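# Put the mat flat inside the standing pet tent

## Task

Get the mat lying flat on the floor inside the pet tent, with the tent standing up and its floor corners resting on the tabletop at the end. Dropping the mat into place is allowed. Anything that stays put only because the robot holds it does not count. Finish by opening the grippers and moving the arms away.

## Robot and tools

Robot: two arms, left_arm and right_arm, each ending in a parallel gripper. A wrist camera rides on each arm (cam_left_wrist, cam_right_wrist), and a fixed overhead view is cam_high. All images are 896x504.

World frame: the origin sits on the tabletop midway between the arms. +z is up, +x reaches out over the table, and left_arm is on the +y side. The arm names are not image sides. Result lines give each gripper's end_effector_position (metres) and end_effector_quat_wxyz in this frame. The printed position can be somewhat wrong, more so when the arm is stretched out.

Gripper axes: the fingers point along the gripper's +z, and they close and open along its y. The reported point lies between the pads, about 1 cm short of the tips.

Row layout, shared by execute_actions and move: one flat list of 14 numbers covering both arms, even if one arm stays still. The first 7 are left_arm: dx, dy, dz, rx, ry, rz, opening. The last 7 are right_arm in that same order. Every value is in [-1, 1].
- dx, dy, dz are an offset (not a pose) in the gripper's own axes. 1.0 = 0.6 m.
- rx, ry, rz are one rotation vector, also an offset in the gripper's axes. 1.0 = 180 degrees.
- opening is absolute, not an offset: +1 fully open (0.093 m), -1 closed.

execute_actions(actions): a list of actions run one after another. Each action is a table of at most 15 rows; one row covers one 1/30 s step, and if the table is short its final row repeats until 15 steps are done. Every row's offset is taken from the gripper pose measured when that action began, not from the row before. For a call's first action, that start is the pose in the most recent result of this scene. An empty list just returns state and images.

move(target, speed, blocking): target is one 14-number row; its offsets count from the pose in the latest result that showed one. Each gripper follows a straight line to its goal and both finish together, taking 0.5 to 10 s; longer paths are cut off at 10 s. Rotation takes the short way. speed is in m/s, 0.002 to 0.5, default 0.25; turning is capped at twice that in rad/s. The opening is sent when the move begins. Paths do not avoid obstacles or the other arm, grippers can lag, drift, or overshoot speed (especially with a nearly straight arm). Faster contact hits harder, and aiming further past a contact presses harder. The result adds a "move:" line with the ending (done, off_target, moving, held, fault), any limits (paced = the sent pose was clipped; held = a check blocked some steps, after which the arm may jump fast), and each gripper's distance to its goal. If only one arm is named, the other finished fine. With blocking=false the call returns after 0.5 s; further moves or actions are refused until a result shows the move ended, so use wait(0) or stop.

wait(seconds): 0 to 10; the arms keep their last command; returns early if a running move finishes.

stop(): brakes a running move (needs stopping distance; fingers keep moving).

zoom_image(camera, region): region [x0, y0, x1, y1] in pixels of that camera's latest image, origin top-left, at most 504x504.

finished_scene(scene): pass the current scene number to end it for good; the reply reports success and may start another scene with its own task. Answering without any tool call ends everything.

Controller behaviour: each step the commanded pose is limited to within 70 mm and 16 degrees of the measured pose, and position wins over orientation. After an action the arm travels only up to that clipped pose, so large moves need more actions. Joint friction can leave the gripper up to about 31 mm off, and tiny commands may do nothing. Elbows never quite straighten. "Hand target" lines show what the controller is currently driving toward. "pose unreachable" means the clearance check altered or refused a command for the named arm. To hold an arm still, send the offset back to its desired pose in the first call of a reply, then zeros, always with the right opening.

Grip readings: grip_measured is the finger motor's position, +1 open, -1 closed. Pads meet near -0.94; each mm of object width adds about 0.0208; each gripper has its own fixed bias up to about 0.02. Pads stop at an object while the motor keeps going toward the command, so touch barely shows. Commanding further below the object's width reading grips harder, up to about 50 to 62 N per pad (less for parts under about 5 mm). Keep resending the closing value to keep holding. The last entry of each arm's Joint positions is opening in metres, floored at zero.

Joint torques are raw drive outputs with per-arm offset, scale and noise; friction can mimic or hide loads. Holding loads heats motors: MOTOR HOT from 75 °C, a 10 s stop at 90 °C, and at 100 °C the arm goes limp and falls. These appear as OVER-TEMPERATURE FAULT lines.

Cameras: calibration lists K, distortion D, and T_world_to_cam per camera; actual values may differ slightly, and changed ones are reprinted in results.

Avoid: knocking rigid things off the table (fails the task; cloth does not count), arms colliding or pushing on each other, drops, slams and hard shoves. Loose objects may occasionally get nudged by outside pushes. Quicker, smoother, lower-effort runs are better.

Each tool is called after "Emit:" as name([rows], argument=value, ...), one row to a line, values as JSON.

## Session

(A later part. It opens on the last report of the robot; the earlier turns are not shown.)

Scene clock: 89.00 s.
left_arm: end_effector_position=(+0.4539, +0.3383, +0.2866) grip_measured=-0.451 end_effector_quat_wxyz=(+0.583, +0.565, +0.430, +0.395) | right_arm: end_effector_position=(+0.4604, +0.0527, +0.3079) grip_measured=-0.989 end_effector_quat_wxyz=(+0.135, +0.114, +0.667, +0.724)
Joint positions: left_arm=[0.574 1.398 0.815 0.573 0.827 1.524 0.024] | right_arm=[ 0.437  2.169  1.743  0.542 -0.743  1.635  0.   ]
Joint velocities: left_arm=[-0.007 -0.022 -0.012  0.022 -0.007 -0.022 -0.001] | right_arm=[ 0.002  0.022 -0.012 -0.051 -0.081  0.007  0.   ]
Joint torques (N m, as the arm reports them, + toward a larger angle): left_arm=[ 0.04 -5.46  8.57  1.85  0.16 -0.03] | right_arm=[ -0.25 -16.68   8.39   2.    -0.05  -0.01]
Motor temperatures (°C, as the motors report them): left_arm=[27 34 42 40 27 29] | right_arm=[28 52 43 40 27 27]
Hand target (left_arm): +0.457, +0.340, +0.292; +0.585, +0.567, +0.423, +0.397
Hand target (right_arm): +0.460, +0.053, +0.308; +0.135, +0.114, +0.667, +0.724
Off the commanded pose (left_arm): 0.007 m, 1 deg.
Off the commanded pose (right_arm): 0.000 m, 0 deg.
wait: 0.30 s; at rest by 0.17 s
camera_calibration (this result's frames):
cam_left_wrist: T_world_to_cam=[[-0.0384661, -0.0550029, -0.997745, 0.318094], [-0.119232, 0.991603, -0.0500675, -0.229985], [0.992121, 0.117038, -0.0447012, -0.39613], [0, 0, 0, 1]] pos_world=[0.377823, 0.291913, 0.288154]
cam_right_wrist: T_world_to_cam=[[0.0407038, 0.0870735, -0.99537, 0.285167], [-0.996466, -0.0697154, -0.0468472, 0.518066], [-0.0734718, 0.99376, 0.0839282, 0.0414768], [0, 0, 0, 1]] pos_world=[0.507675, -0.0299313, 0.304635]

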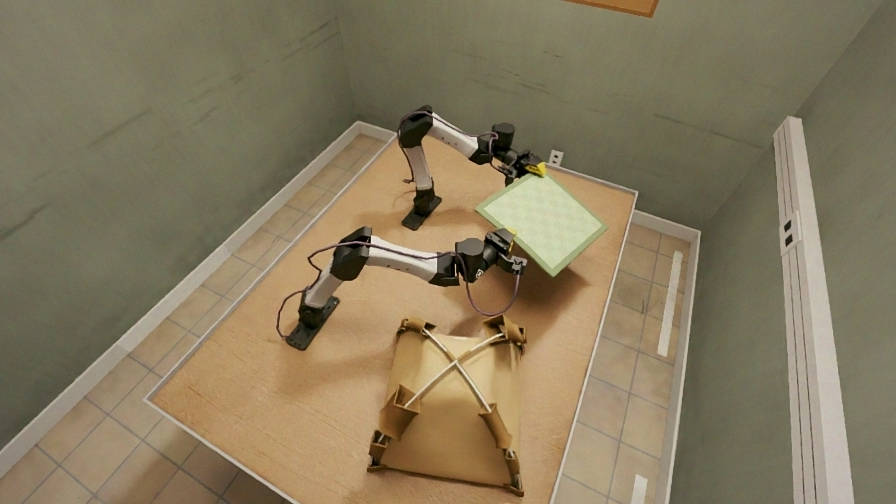

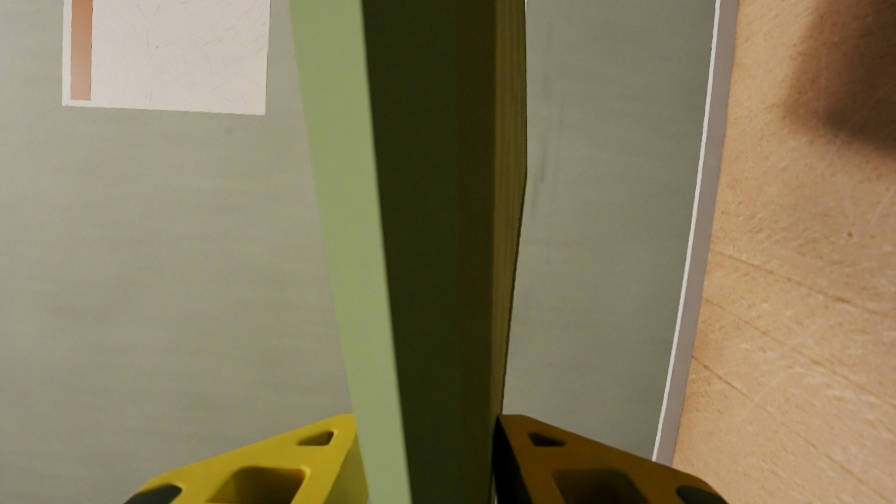

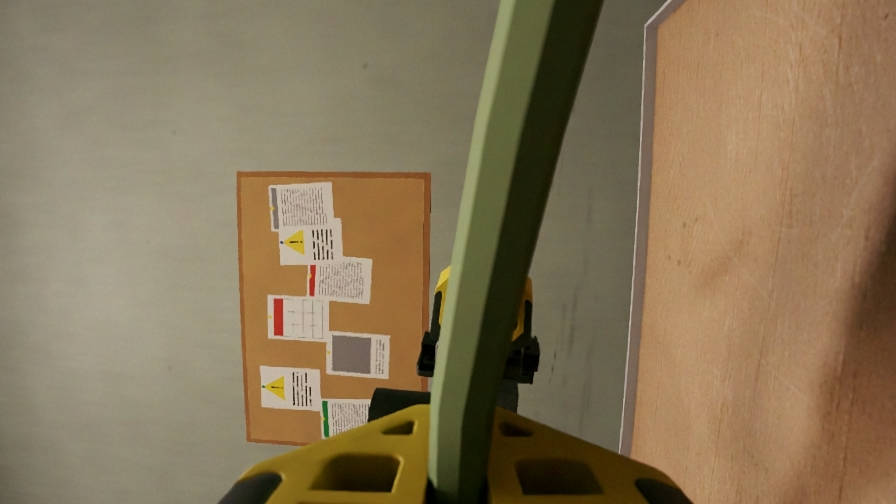

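Emit:
execute_actions([
  [[0,0.008,0,0,0,0,-1, 0,0,0,0,0,0,-1]],
])

Emit:
move(target=[-0.145,-0.21,0,0,0,-0.528,-1, 0,0,0,0,0,0,-1], speed=0.45)

Scene clock: 92.87 s.
left_arm: end_effector_position=(+0.4538, +0.3381, +0.2827) grip_measured=-0.973 end_effector_quat_wxyz=(+0.582, +0.566, +0.437, +0.388) | right_arm: end_effector_position=(+0.4604, +0.0527, +0.3079) grip_measured=-0.989 end_effector_quat_wxyz=(+0.135, +0.114, +0.667, +0.724)
Joint positions: left_arm=[0.574 1.398 0.815 0.552 0.828 1.524 0.   ] | right_arm=[ 0.437  2.169  1.743  0.542 -0.743  1.635  0.   ]
Joint velocities: left_arm=[-0.002 -0.022 -0.017 -0.051  0.007 -0.022  0.   ] | right_arm=[-0.002  0.012  0.002  0.081 -0.022  0.007  0.   ]
Joint torques (N m, as the arm reports them, + toward a larger angle): left_arm=[-0.2  -7.1   7.82  1.84  0.04 -0.04] | right_arm=[ -0.21 -16.7    8.41   2.01  -0.05   0.  ]
Motor temperatures (°C, as the motors report them): left_arm=[27 34 43 40 27 29] | right_arm=[28 54 43 41 27 27]
Hand target (left_arm): +0.454, +0.339, +0.291; +0.583, +0.565, +0.430, +0.395
Hand target (right_arm): +0.460, +0.053, +0.308; +0.135, +0.114, +0.667, +0.724
Off the commanded pose (left_arm): 0.009 m, 1 deg.
Off the commanded pose (right_arm): 0.000 m, 0 deg.
camera_calibration (this result's frames):
cam_left_wrist: T_world_to_cam=[[-0.0565187, -0.0648695, -0.996292, 0.325335], [-0.119071, 0.991203, -0.0577834, -0.227731], [0.991276, 0.115363, -0.0637455, -0.389811], [0, 0, 0, 1]] pos_world=[0.377681, 0.291802, 0.286121]
cam_right_wrist: T_world_to_cam=[[0.0407038, 0.0870735, -0.99537, 0.285167], [-0.996466, -0.0697154, -0.0468472, 0.518066], [-0.0734718, 0.99376, 0.0839282, 0.0414768], [0, 0, 0, 1]] pos_world=[0.507675, -0.0299313, 0.304635]

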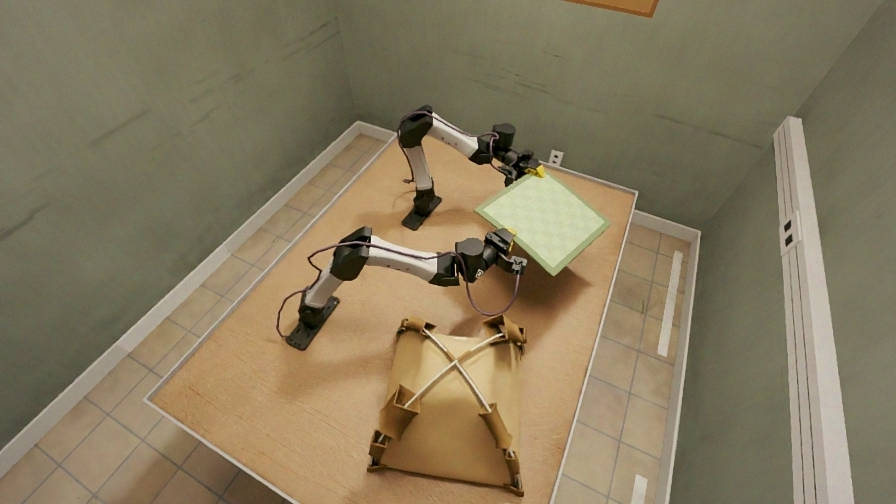

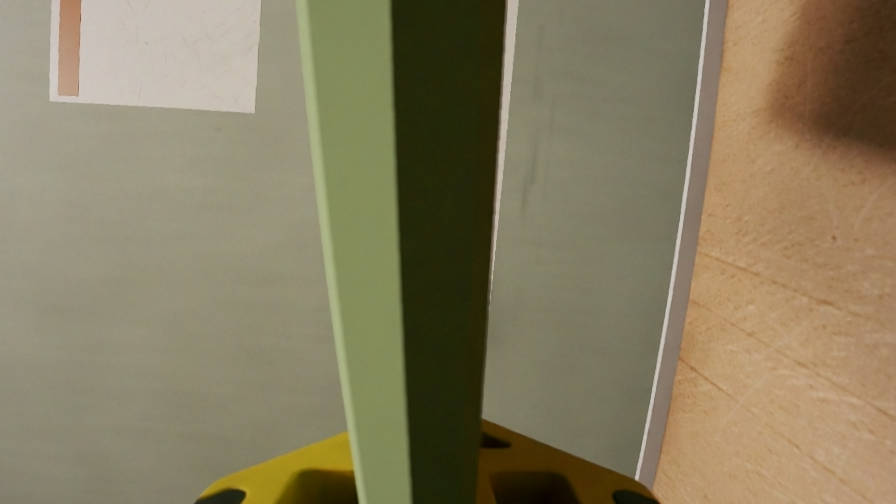

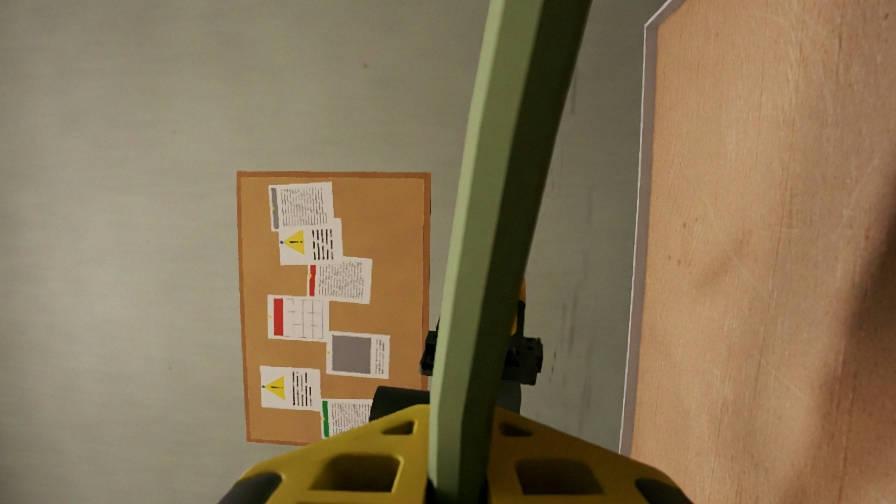

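Scene clock: 95.47 s.
left_arm: end_effector_position=(+0.4235, +0.2517, +0.1638) grip_measured=-0.973 end_effector_quat_wxyz=(+0.675, +0.056, +0.718, -0.162) | right_arm: end_effector_position=(+0.4639, +0.0489, +0.3110) grip_measured=-0.989 end_effector_quat_wxyz=(+0.145, +0.116, +0.662, +0.726)
Joint positions: left_arm=[ 0.293  1.506  0.324  1.139  0.535 -0.136  0.   ] | right_arm=[ 0.431  2.169  1.743  0.557 -0.733  1.635  0.   ]
Joint velocities: left_arm=[ 0.012  0.002  0.002 -0.037  0.051 -0.051  0.   ] | right_arm=[ 0.012 -0.012  0.002  0.022  0.051  0.022  0.   ]
Joint torques (N m, as the arm reports them, + toward a larger angle): left_arm=[-1.06 -4.81  3.99  2.44  0.06 -0.12] | right_arm=[  0.36 -16.68   8.39   1.85  -0.14  -0.01]
Motor temperatures (°C, as the motors report them): left_arm=[27 34 42 41 27 29] | right_arm=[28 55 43 41 27 27]
Hand target (left_arm): +0.421, +0.247, +0.164; +0.679, +0.058, +0.712, -0.169
Hand target (right_arm): +0.460, +0.053, +0.308; +0.135, +0.114, +0.666, +0.724
Off the commanded pose (left_arm): 0.004 m, 1 deg.
Off the commanded pose (right_arm): 0.006 m, 1 deg.
move: done
camera_calibration (this result's frames):
cam_left_wrist: T_world_to_cam=[[-0.309204, -0.93632, 0.166424, 0.335426], [-0.482967, 0.00385498, -0.87563, 0.383972], [0.819229, -0.351126, -0.453404, -0.10325], [0, 0, 0, 1]] pos_world=[0.373747, 0.276332, 0.233581]
cam_right_wrist: T_world_to_cam=[[0.0551561, 0.0942272, -0.994022, 0.281012], [-0.996747, -0.0533958, -0.0603689, 0.524996], [-0.0587649, 0.994118, 0.0909756, 0.036218], [0, 0, 0, 1]] pos_world=[0.509917, -0.0344514, 0.30773]

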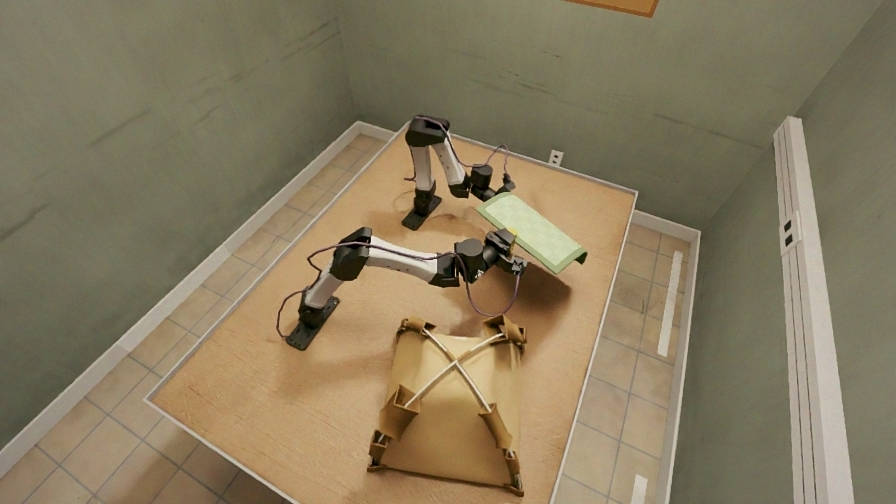

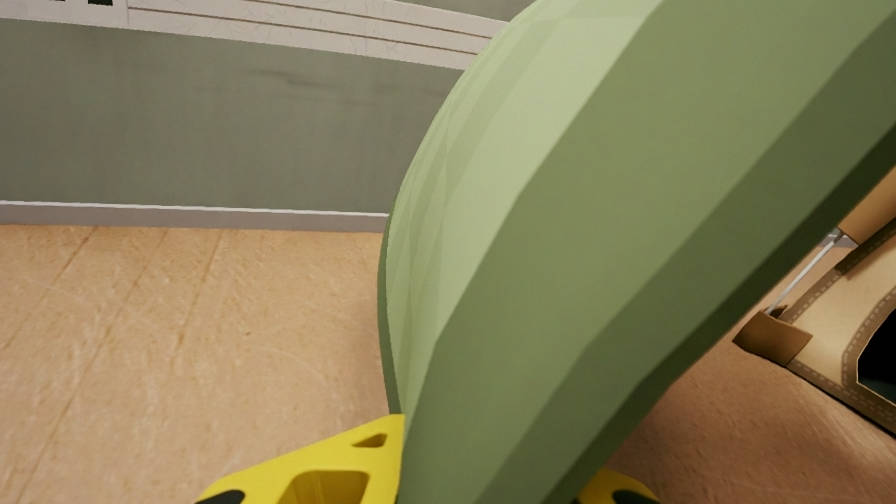

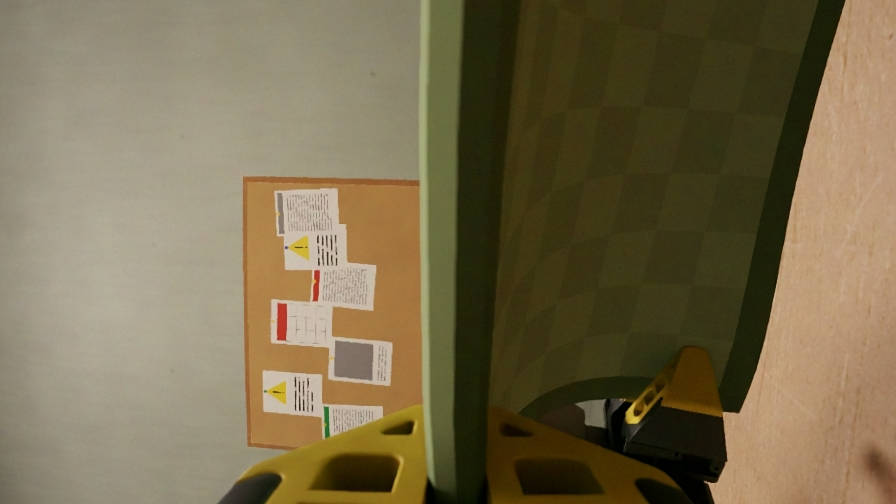

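Emit:
move(target=[-0.045,-0.355,0,0,0,-0.39,-1, 0,0,0,0,0,0,-1], speed=0.35)

Scene clock: 98.53 s.
left_arm: end_effector_position=(+0.3595, +0.0584, +0.2030) grip_measured=-0.973 end_effector_quat_wxyz=(+0.447, -0.373, +0.641, -0.500) | right_arm: end_effector_position=(+0.4667, +0.0471, +0.3168) grip_measured=-0.989 end_effector_quat_wxyz=(+0.160, +0.116, +0.653, +0.731)
Joint positions: left_arm=[-0.671  1.196  0.41   0.675 -0.425 -1.415  0.   ] | right_arm=[ 0.431  2.169  1.743  0.585 -0.711  1.635  0.   ]
Joint velocities: left_arm=[-0.027 -0.012 -0.002  0.022 -0.007 -0.037  0.   ] | right_arm=[-0.012  0.002 -0.002 -0.022  0.022 -0.037  0.   ]
Joint torques (N m, as the arm reports them, + toward a larger angle): left_arm=[-0.78 -3.54  8.97  2.41 -0.1   0.06] | right_arm=[ -0.22 -16.71   8.37   1.74  -0.23   0.  ]
Motor temperatures (°C, as the motors report them): left_arm=[27 34 43 41 27 29] | right_arm=[28 56 43 40 27 27]
Hand target (left_arm): +0.363, +0.053, +0.226; +0.454, -0.372, +0.616, -0.525
Hand target (right_arm): +0.464, +0.049, +0.311; +0.145, +0.116, +0.662, +0.727
Off the commanded pose (left_arm): 0.021 m, 4 deg.
Off the commanded pose (right_arm): 0.007 m, 2 deg.
move: off_target (left_arm)
camera_calibration (this result's frames):
cam_left_wrist: T_world_to_cam=[[0.0240958, -0.20883, 0.977655, -0.198851], [-0.696751, -0.704804, -0.133376, 0.355778], [0.716908, -0.677968, -0.162486, -0.104128], [0, 0, 0, 1]] pos_world=[0.32733, 0.138633, 0.224941]
cam_right_wrist: T_world_to_cam=[[0.0803434, 0.1078, -0.990921, 0.273423], [-0.996008, -0.030105, -0.0840309, 0.534075], [-0.0388902, 0.993717, 0.104951, 0.023949], [0, 0, 0, 1]] pos_world=[0.510907, -0.0371951, 0.313306]

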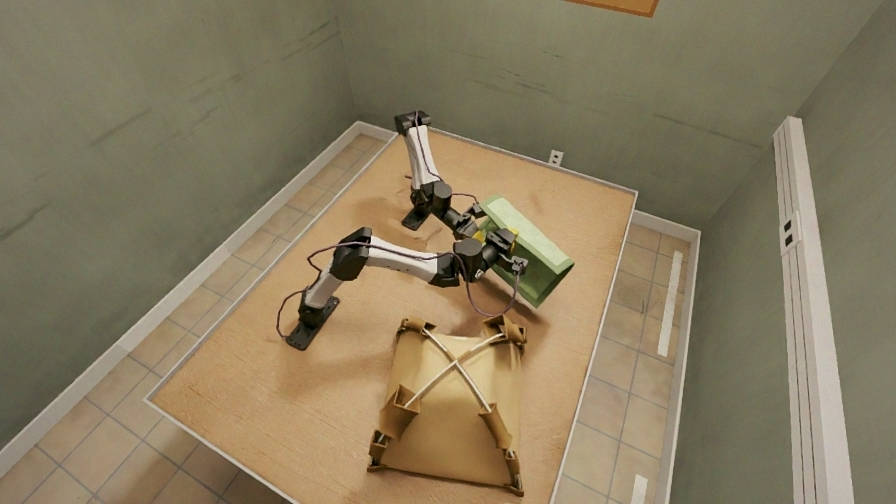

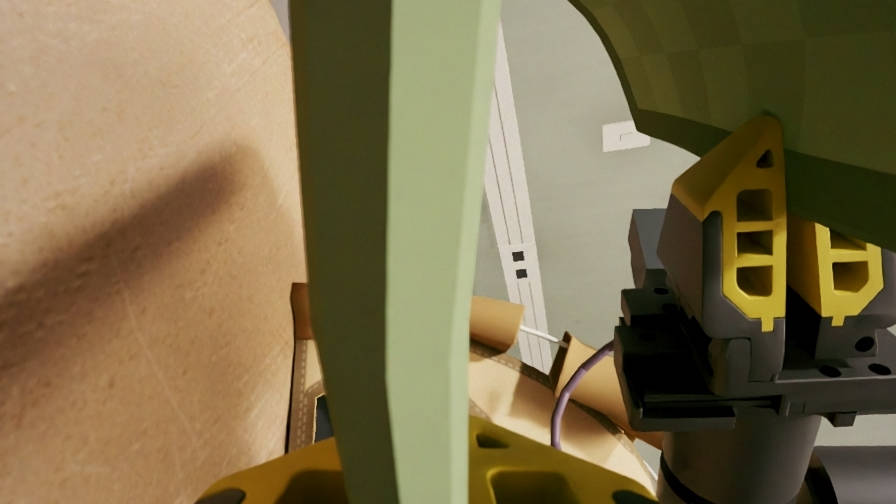

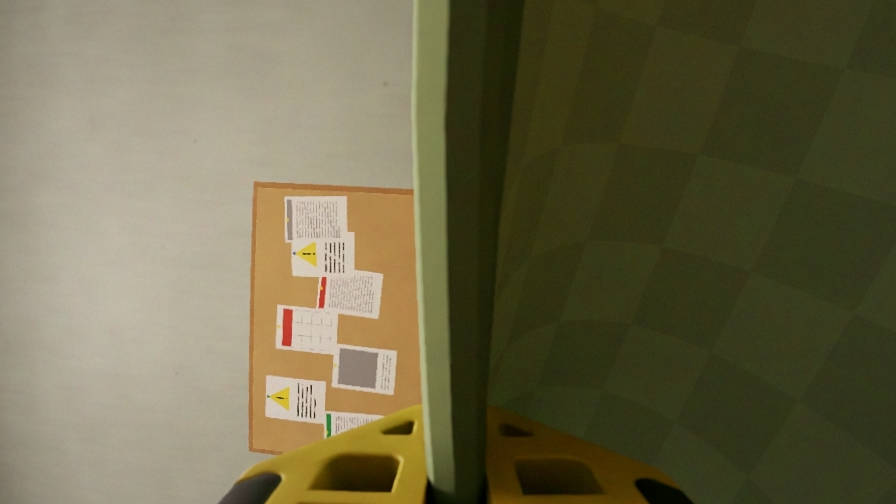

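Emit:
execute_actions([
  [[0.005,-0.03,0,0,0,0,-1, 0,-0.01,0,0,0,0,-1],[0.01,-0.04,0,0,0,0,-1, 0,-0.02,0,0,0,0,-1],[0.015,-0.045,0,0,0,0,-1, 0,-0.03,0,0,0,0,-1],[0.02,-0.05,0,0,0,0,-1, 0,-0.04,0,0,0,0,-1],[0.025,-0.055,0.0,0.01,0,0,-1, 0,-0.05,0,0,0,0,-1],[0.025,-0.06,0,0.02,0,0,-1, 0,-0.06,0,0,0,0,-1],[0.025,-0.065,0,0.02,0,0,-1, 0,-0.07,0,0,0,0,-1],[0.025,-0.07,0,0.02,0,0,-1, 0,-0.075,0,0,0,0,-1]],
])

Emit:
wait(seconds=0.3)

Scene clock: 101.40 s.
left_arm: end_effector_position=(+0.3524, +0.0403, +0.2120) grip_measured=-0.973 end_effector_quat_wxyz=(+0.444, -0.365, +0.653, -0.493) | right_arm: end_effector_position=(+0.4692, +0.0466, +0.2995) grip_measured=-0.989 end_effector_quat_wxyz=(+0.177, +0.105, +0.640, +0.741)
Joint positions: left_arm=[-0.744  1.194  0.471  0.589 -0.483 -1.41   0.   ] | right_arm=[ 0.431  2.206  1.689  0.726 -0.698  1.635  0.   ]
Joint velocities: left_arm=[-0.007 -0.022 -0.007 -0.066 -0.066 -0.007  0.   ] | right_arm=[ 0.002  0.022  0.002  0.022 -0.037 -0.007  0.   ]
Joint torques (N m, as the arm reports them, + toward a larger angle): left_arm=[-0.81 -4.67  9.23  2.5  -0.15  0.25] | right_arm=[  0.1  -14.57   6.27   1.87  -0.1   -0.01]
Motor temperatures (°C, as the motors report them): left_arm=[27 34 43 42 27 29] | right_arm=[28 57 43 40 27 27]
Hand target (left_arm): +0.355, +0.036, +0.240; +0.457, -0.360, +0.625, -0.520
Hand target (right_arm): +0.470, +0.051, +0.272; +0.159, +0.116, +0.653, +0.731
Off the commanded pose (left_arm): 0.030 m, 5 deg.
Off the commanded pose (right_arm): 0.028 m, 3 deg.
camera_calibration (this result's frames):
cam_left_wrist: T_world_to_cam=[[0.0302176, -0.235013, 0.971522, -0.211037], [-0.709213, -0.689954, -0.144842, 0.34546], [0.704346, -0.68464, -0.187523, -0.0998761], [0, 0, 0, 1]] pos_world=[0.321729, 0.120376, 0.236335]
cam_right_wrist: T_world_to_cam=[[0.125927, 0.131117, -0.983336, 0.231306], [-0.991517, -0.0155249, -0.129045, 0.545843], [-0.0321862, 0.991245, 0.12805, 0.016392], [0, 0, 0, 1]] pos_world=[0.512612, -0.0381025, 0.295791]

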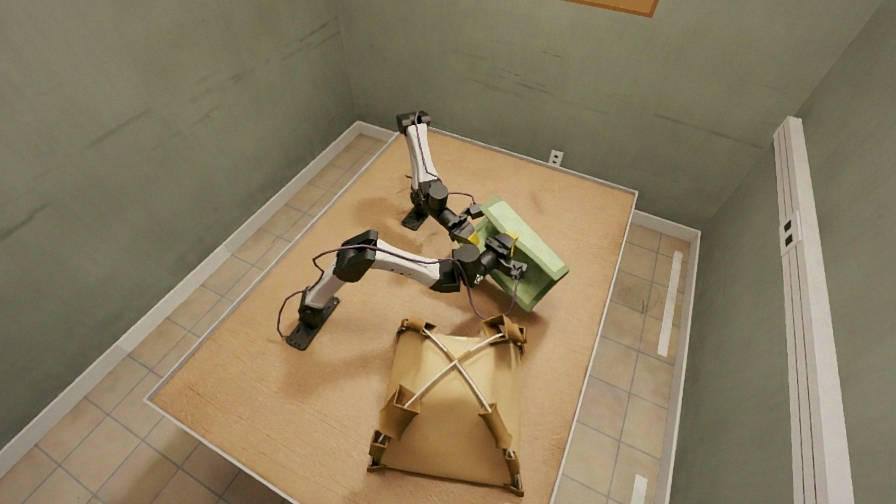

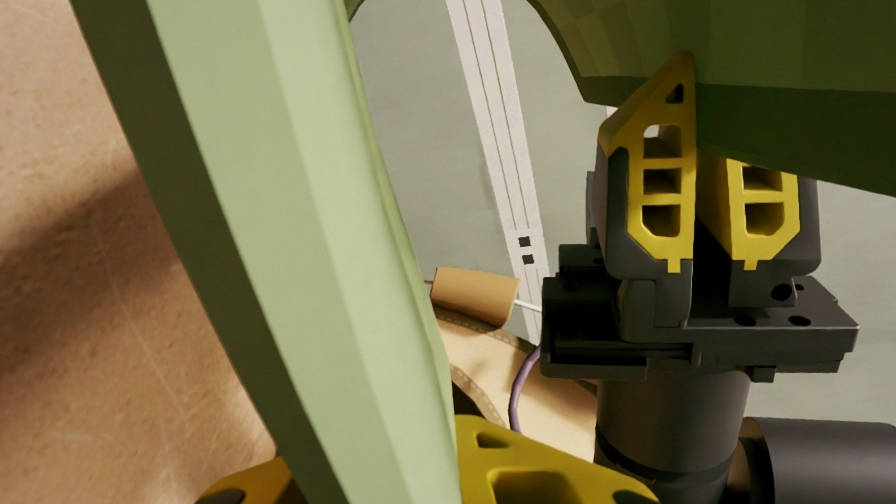

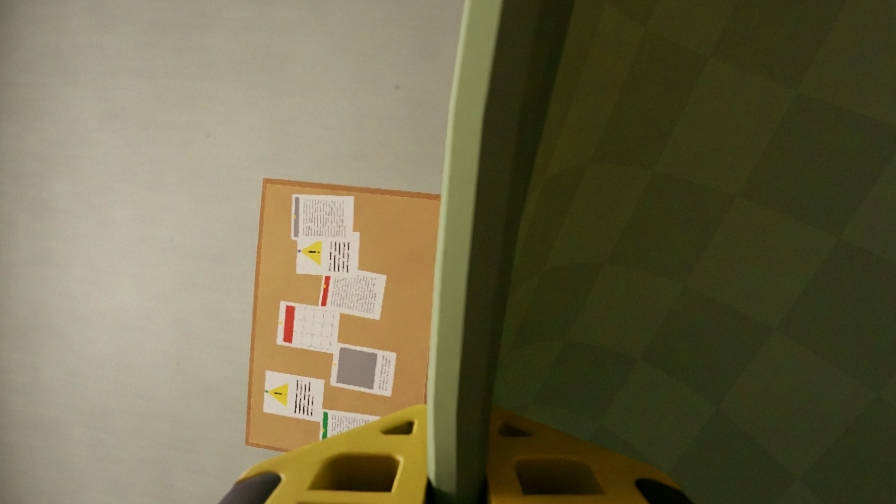

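Scene clock: 101.70 s.
left_arm: end_effector_position=(+0.3525, +0.0407, +0.2119) grip_measured=-0.973 end_effector_quat_wxyz=(+0.445, -0.365, +0.653, -0.492) | right_arm: end_effector_position=(+0.4686, +0.0463, +0.3028) grip_measured=-0.989 end_effector_quat_wxyz=(+0.182, +0.100, +0.635, +0.744)
Joint positions: left_arm=[-0.744  1.194  0.471  0.588 -0.485 -1.408  0.   ] | right_arm=[ 0.431  2.206  1.689  0.744 -0.698  1.635  0.   ]
Joint velocities: left_arm=[-0.017 -0.007  0.007 -0.007 -0.095 -0.037  0.   ] | right_arm=[-0.012 -0.007  0.012  0.051  0.037 -0.022  0.   ]
Joint torques (N m, as the arm reports them, + toward a larger angle): left_arm=[-0.81 -4.66  9.2   2.44 -0.15  0.2 ] | right_arm=[  0.1  -14.33   6.28   1.74  -0.1   -0.02]
Motor temperatures (°C, as the motors report them): left_arm=[27 34 43 42 27 29] | right_arm=[28 57 43 40 27 27]
Hand target (left_arm): +0.355, +0.036, +0.240; +0.457, -0.360, +0.625, -0.520
Hand target (right_arm): +0.470, +0.051, +0.272; +0.159, +0.116, +0.653, +0.731
Off the commanded pose (left_arm): 0.030 m, 5 deg.
Off the commanded pose (right_arm): 0.031 m, 4 deg.
wait: 0.30 s; no rest
camera_calibration (this result's frames):
cam_left_wrist: T_world_to_cam=[[0.0306568, -0.236737, 0.97109, -0.210804], [-0.707731, -0.691197, -0.146161, 0.345587], [0.705816, -0.68279, -0.188736, -0.100058], [0, 0, 0, 1]] pos_world=[0.321668, 0.120645, 0.236336]
cam_right_wrist: T_world_to_cam=[[0.141335, 0.138825, -0.98018, 0.226165], [-0.989369, -0.0144503, -0.144707, 0.549316], [-0.0342528, 0.990211, 0.135307, 0.0150826], [0, 0, 0, 1]] pos_world=[0.512028, -0.0383946, 0.299132]

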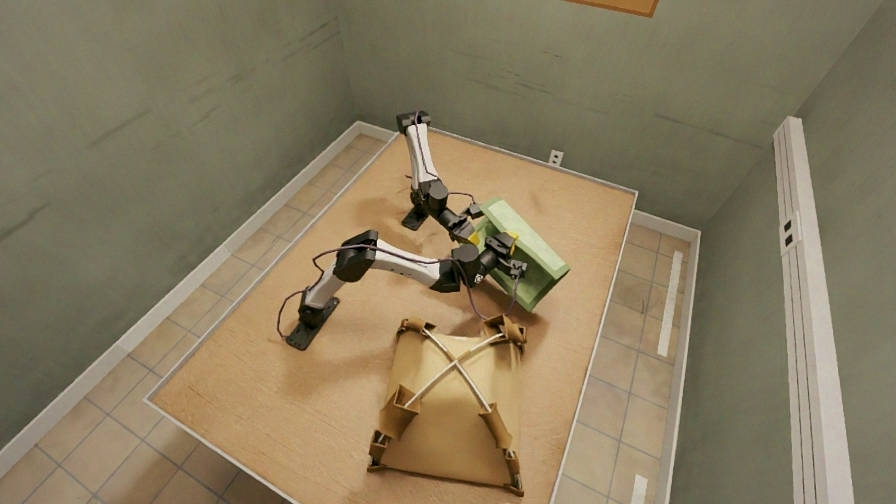

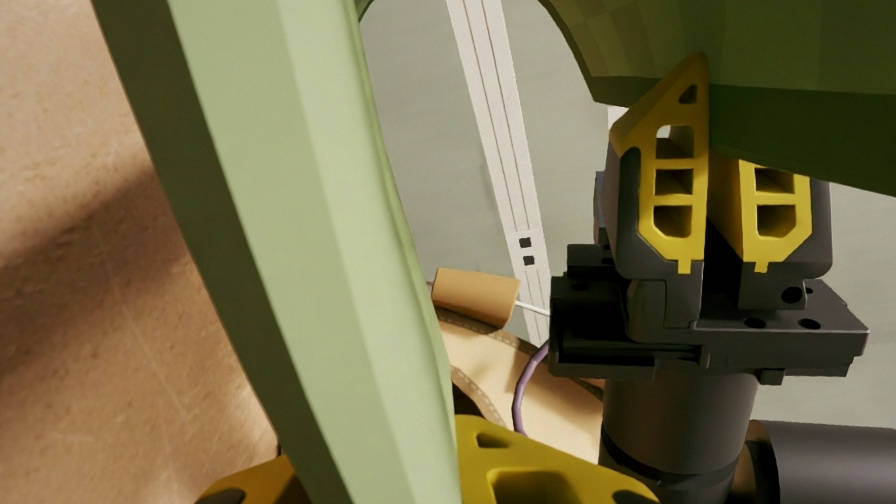

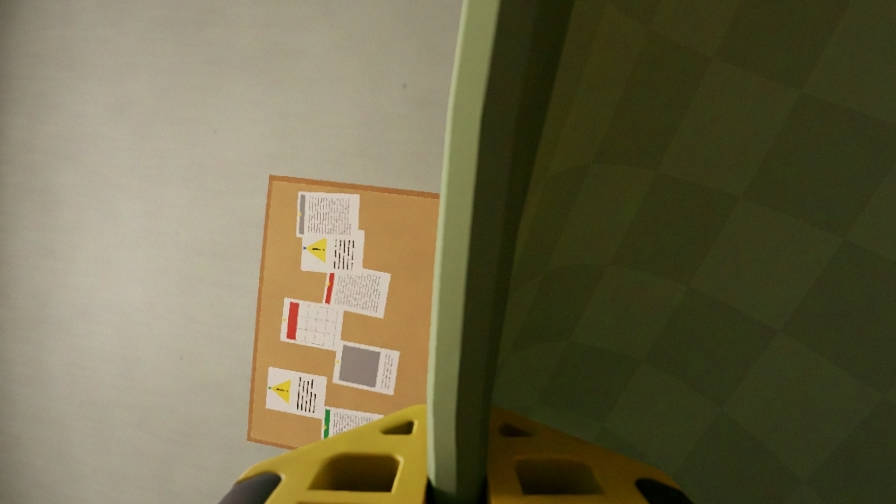

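Emit:
execute_actions([
  [[0,-0.05,0,0.03,0,0,-0.7, 0,-0.05,0,0.02,0,0.02,-1],[0,-0.06,0,0.03,0,0,-0.5, 0,-0.05,0,0.03,0,0.024,-1],[0,-0.07,0,0.035,0,0,-0.35, 0,-0.05,0,0.03,0,0.024,-1],[0,-0.08,0,0.04,0,0,-0.2, 0,-0.05,0,0.03,0,0.024,-1],[0,-0.09,0,0.045,0,0,-0.05, 0,-0.05,0,0.03,0,0.024,-1],[0,-0.10,0,0.05,0,0,0.1, 0,-0.05,0,0.03,0,0.024,-1],[0,-0.11,0,0.05,0,0,0.25, 0,-0.05,0,0.03,0,0.024,-1],[0,-0.12,0,0.05,0,0,0.4, 0,-0.05,0,0.03,0,0.024,-1],[0,-0.13,0,0.05,0,0,0.55, 0,-0.05,0,0.03,0,0.024,-1],[0,-0.14,0,0.05,0,0,0.7, 0,-0.05,0,0.03,0,0.024,-1],[0,-0.14,0,0.05,0,0,0.85, 0,-0.05,0,0.03,0,0.024,-1],[0,-0.14,0,0.05,0,0,1, 0,-0.05,0,0.03,0,0.024,-1]],
])

Emit:
wait(seconds=0.4)

Scene clock: 104.77 s.
left_arm: end_effector_position=(+0.3565, +0.0214, +0.2733) grip_measured=+0.987 end_effector_quat_wxyz=(+0.466, -0.335, +0.627, -0.527) | right_arm: end_effector_position=(+0.4719, +0.0473, +0.2882) grip_measured=-0.989 end_effector_quat_wxyz=(+0.163, +0.124, +0.653, +0.729)
Joint positions: left_arm=[-0.771  1.185  0.612  0.562 -0.486 -1.342  0.093] | right_arm=[ 0.431  2.206  1.689  0.671 -0.694  1.636  0.   ]
Joint velocities: left_arm=[ 0.017 -0.002  0.081 -0.022  0.066  0.051  0.003] | right_arm=[-0.007 -0.002  0.002 -0.022 -0.037  0.037  0.   ]
Joint torques (N m, as the arm reports them, + toward a larger angle): left_arm=[-0.55 -5.45  8.7   2.13  0.01  0.2 ] | right_arm=[ -0.09 -15.74   8.36   1.68  -0.14  -0.08]
Motor temperatures (°C, as the motors report them): left_arm=[27 33 44 42 27 29] | right_arm=[28 57 43 40 27 27]
Hand target (left_arm): +0.356, +0.020, +0.293; +0.473, -0.328, +0.612, -0.542
Hand target (right_arm): +0.473, +0.050, +0.273; +0.150, +0.132, +0.665, +0.719
Off the commanded pose (left_arm): 0.020 m, 3 deg.
Off the commanded pose (right_arm): 0.015 m, 3 deg.
camera_calibration (this result's frames):
cam_left_wrist: T_world_to_cam=[[-0.0795148, -0.207815, 0.974931, -0.237526], [-0.710432, -0.674253, -0.201665, 0.359836], [0.699259, -0.708658, -0.0940252, -0.127412], [0, 0, 0, 1]] pos_world=[0.325846, 0.102967, 0.292158]
cam_right_wrist: T_world_to_cam=[[0.0755332, 0.107093, -0.991376, 0.24705], [-0.996912, -0.0132932, -0.077391, 0.534578], [-0.0214666, 0.99416, 0.105758, 0.0185449], [0, 0, 0, 1]] pos_world=[0.514665, -0.0377878, 0.28433]

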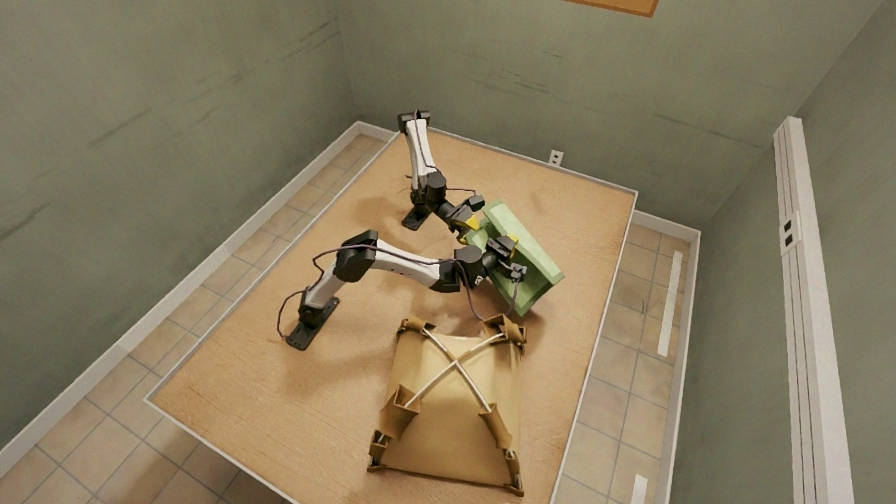

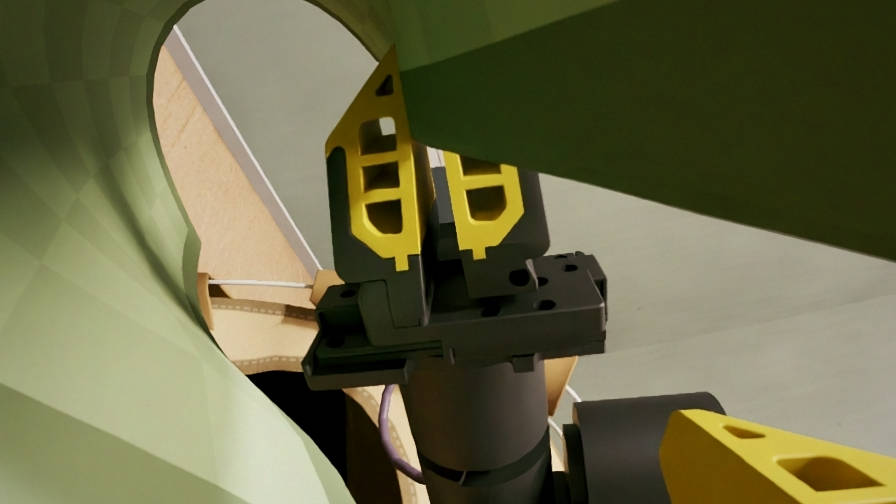

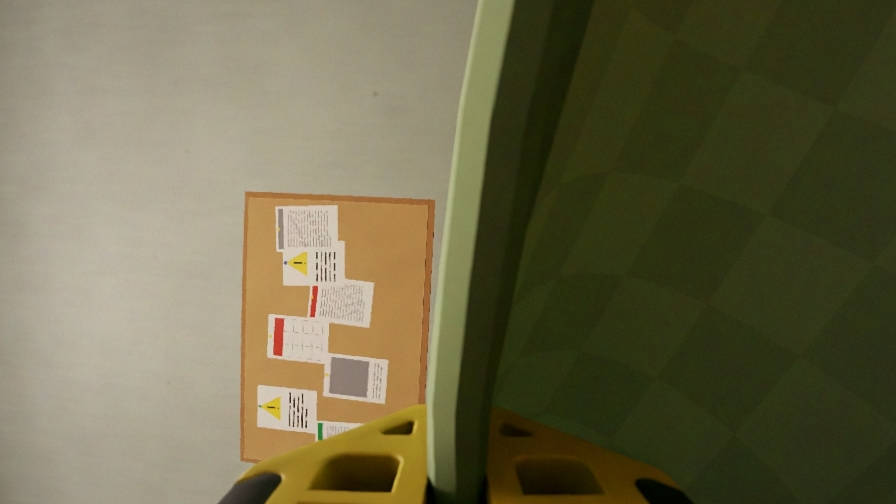

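Scene clock: 105.17 s.
left_arm: end_effector_position=(+0.3565, +0.0214, +0.2689) grip_measured=+0.988 end_effector_quat_wxyz=(+0.465, -0.334, +0.635, -0.519) | right_arm: end_effector_position=(+0.4722, +0.0472, +0.2875) grip_measured=-0.989 end_effector_quat_wxyz=(+0.163, +0.125, +0.653, +0.729)
Joint positions: left_arm=[-0.771  1.185  0.613  0.539 -0.486 -1.339  0.093] | right_arm=[ 0.431  2.206  1.689  0.667 -0.692  1.636  0.   ]
Joint velocities: left_arm=[-0.017 -0.007  0.012  0.022  0.066 -0.037 -0.001] | right_arm=[-0.002 -0.002  0.012 -0.022  0.066  0.022  0.   ]
Joint torques (N m, as the arm reports them, + toward a larger angle): left_arm=[-0.58 -5.5   8.88  2.33  0.    0.22] | right_arm=[ -0.13 -15.76   8.33   1.67  -0.14  -0.06]
Motor temperatures (°C, as the motors report them): left_arm=[27 33 44 42 27 29] | right_arm=[28 58 43 40 27 27]
Hand target (left_arm): +0.356, +0.020, +0.293; +0.473, -0.328, +0.612, -0.542
Hand target (right_arm): +0.473, +0.050, +0.273; +0.150, +0.133, +0.666, +0.719
Off the commanded pose (left_arm): 0.024 m, 4 deg.
Off the commanded pose (right_arm): 0.014 m, 3 deg.
wait: 0.40 s; at rest by 0.33 s
camera_calibration (this result's frames):
cam_left_wrist: T_world_to_cam=[[-0.0669645, -0.225832, 0.971862, -0.236496], [-0.713095, -0.670448, -0.204927, 0.360693], [0.697862, -0.706753, -0.116143, -0.121415], [0, 0, 0, 1]] pos_world=[0.326103, 0.102607, 0.289655]
cam_right_wrist: T_world_to_cam=[[0.0721937, 0.105471, -0.991798, 0.248064], [-0.997191, -0.0122827, -0.0738924, 0.533877], [-0.0199754, 0.994347, 0.104288, 0.0183655], [0, 0, 0, 1]] pos_world=[0.514835, -0.0378677, 0.283564]

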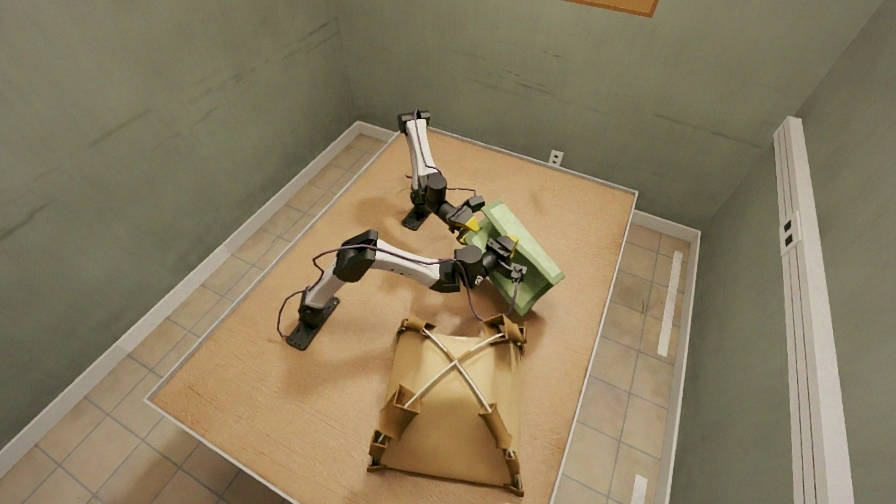

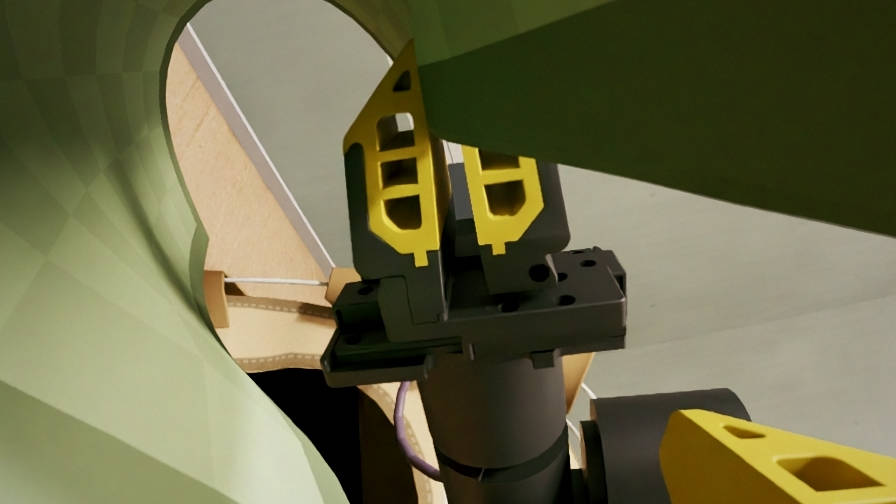

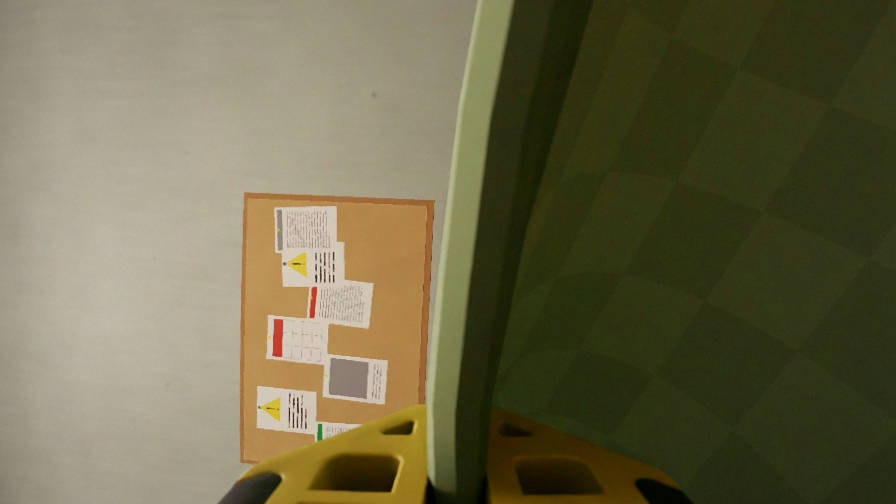

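Emit:
execute_actions([
  [[0,-0.04,0,0.01,0,-0.01,1, 0,-0.03,0,0.01,0,-0.015,-1],[0,-0.04,0,0.01,0,-0.02,1, 0,-0.035,0,0.01,0,-0.03,-1],[0,-0.04,0,0.01,0,-0.03,1, 0,-0.04,0,0.01,0,-0.045,-1],[0,-0.04,0,0.01,0,-0.04,1, 0,-0.05,0,0.01,0,-0.06,-1],[0,-0.04,0,0.01,0,-0.05,1, 0,-0.055,0,0.01,0,-0.075,-1],[0,-0.04,0,0.01,0,-0.06,1, 0,-0.06,0,0.01,0,-0.08,-1]],
])

Scene clock: 108.83 s.
left_arm: end_effector_position=(+0.3548, +0.0175, +0.2639) grip_measured=+0.988 end_effector_quat_wxyz=(+0.418, -0.380, +0.624, -0.540) | right_arm: end_effector_position=(+0.4727, +0.0468, +0.2817) grip_measured=-0.989 end_effector_quat_wxyz=(+0.257, +0.042, +0.658, +0.706)
Joint positions: left_arm=[-0.781  1.185  0.633  0.476 -0.486 -1.496  0.093] | right_arm=[ 0.431  2.219  1.67   0.716 -0.688  1.394  0.   ]
Joint velocities: left_arm=[-0.007 -0.012  0.012 -0.022  0.022 -0.11  -0.   ] | right_arm=[-0.012  0.027  0.002  0.037  0.037 -0.095  0.   ]
Joint torques (N m, as the arm reports them, + toward a larger angle): left_arm=[-0.79 -5.75  9.4   2.33 -0.15  0.04] | right_arm=[  0.1  -14.28   6.17   1.97  -0.04  -0.18]
Motor temperatures (°C, as the motors report them): left_arm=[27 33 45 43 27 29] | right_arm=[28 58 43 40 27 27]
Hand target (left_arm): +0.354, +0.016, +0.292; +0.419, -0.384, +0.593, -0.570
Hand target (right_arm): +0.474, +0.050, +0.252; +0.251, +0.044, +0.675, +0.692
Off the commanded pose (left_arm): 0.028 m, 5 deg.
Off the commanded pose (right_arm): 0.030 m, 3 deg.
camera_calibration (this result's frames):
cam_left_wrist: T_world_to_cam=[[0.0157156, -0.113557, 0.993407, -0.269605], [-0.725951, -0.684499, -0.0667608, 0.324219], [0.687567, -0.720116, -0.093194, -0.125743], [0, 0, 0, 1]] pos_world=[0.326061, 0.100763, 0.277754]
cam_right_wrist: T_world_to_cam=[[0.305654, 0.0136299, -0.952045, 0.125084], [-0.952143, 0.0045004, -0.305621, 0.577154], [0.000118994, 0.999897, 0.0143532, 0.0349565], [0, 0, 0, 1]] pos_world=[0.511296, -0.0392552, 0.294974]

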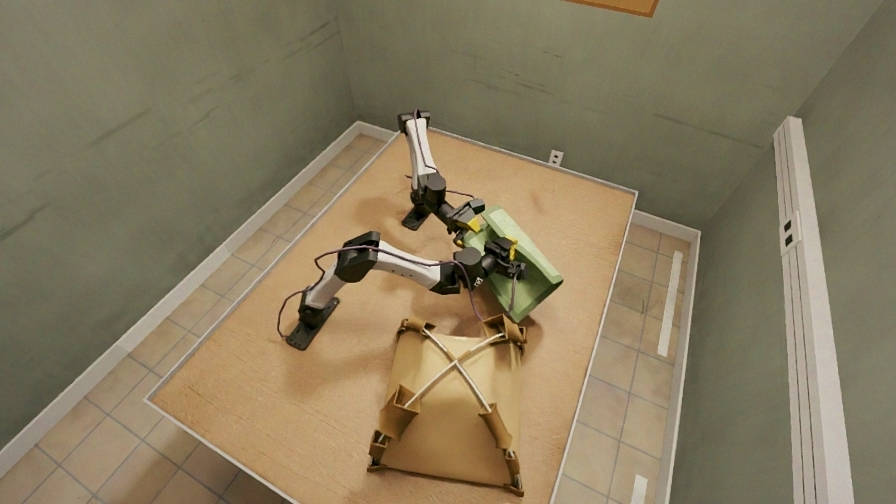

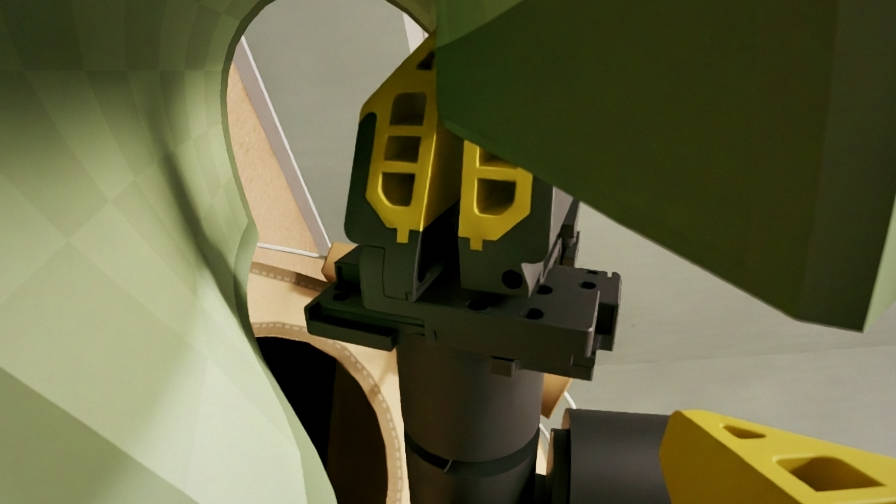

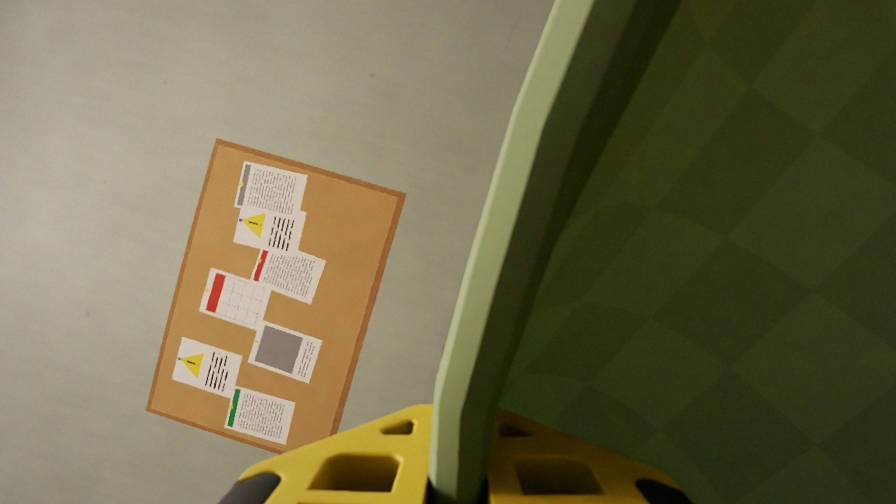

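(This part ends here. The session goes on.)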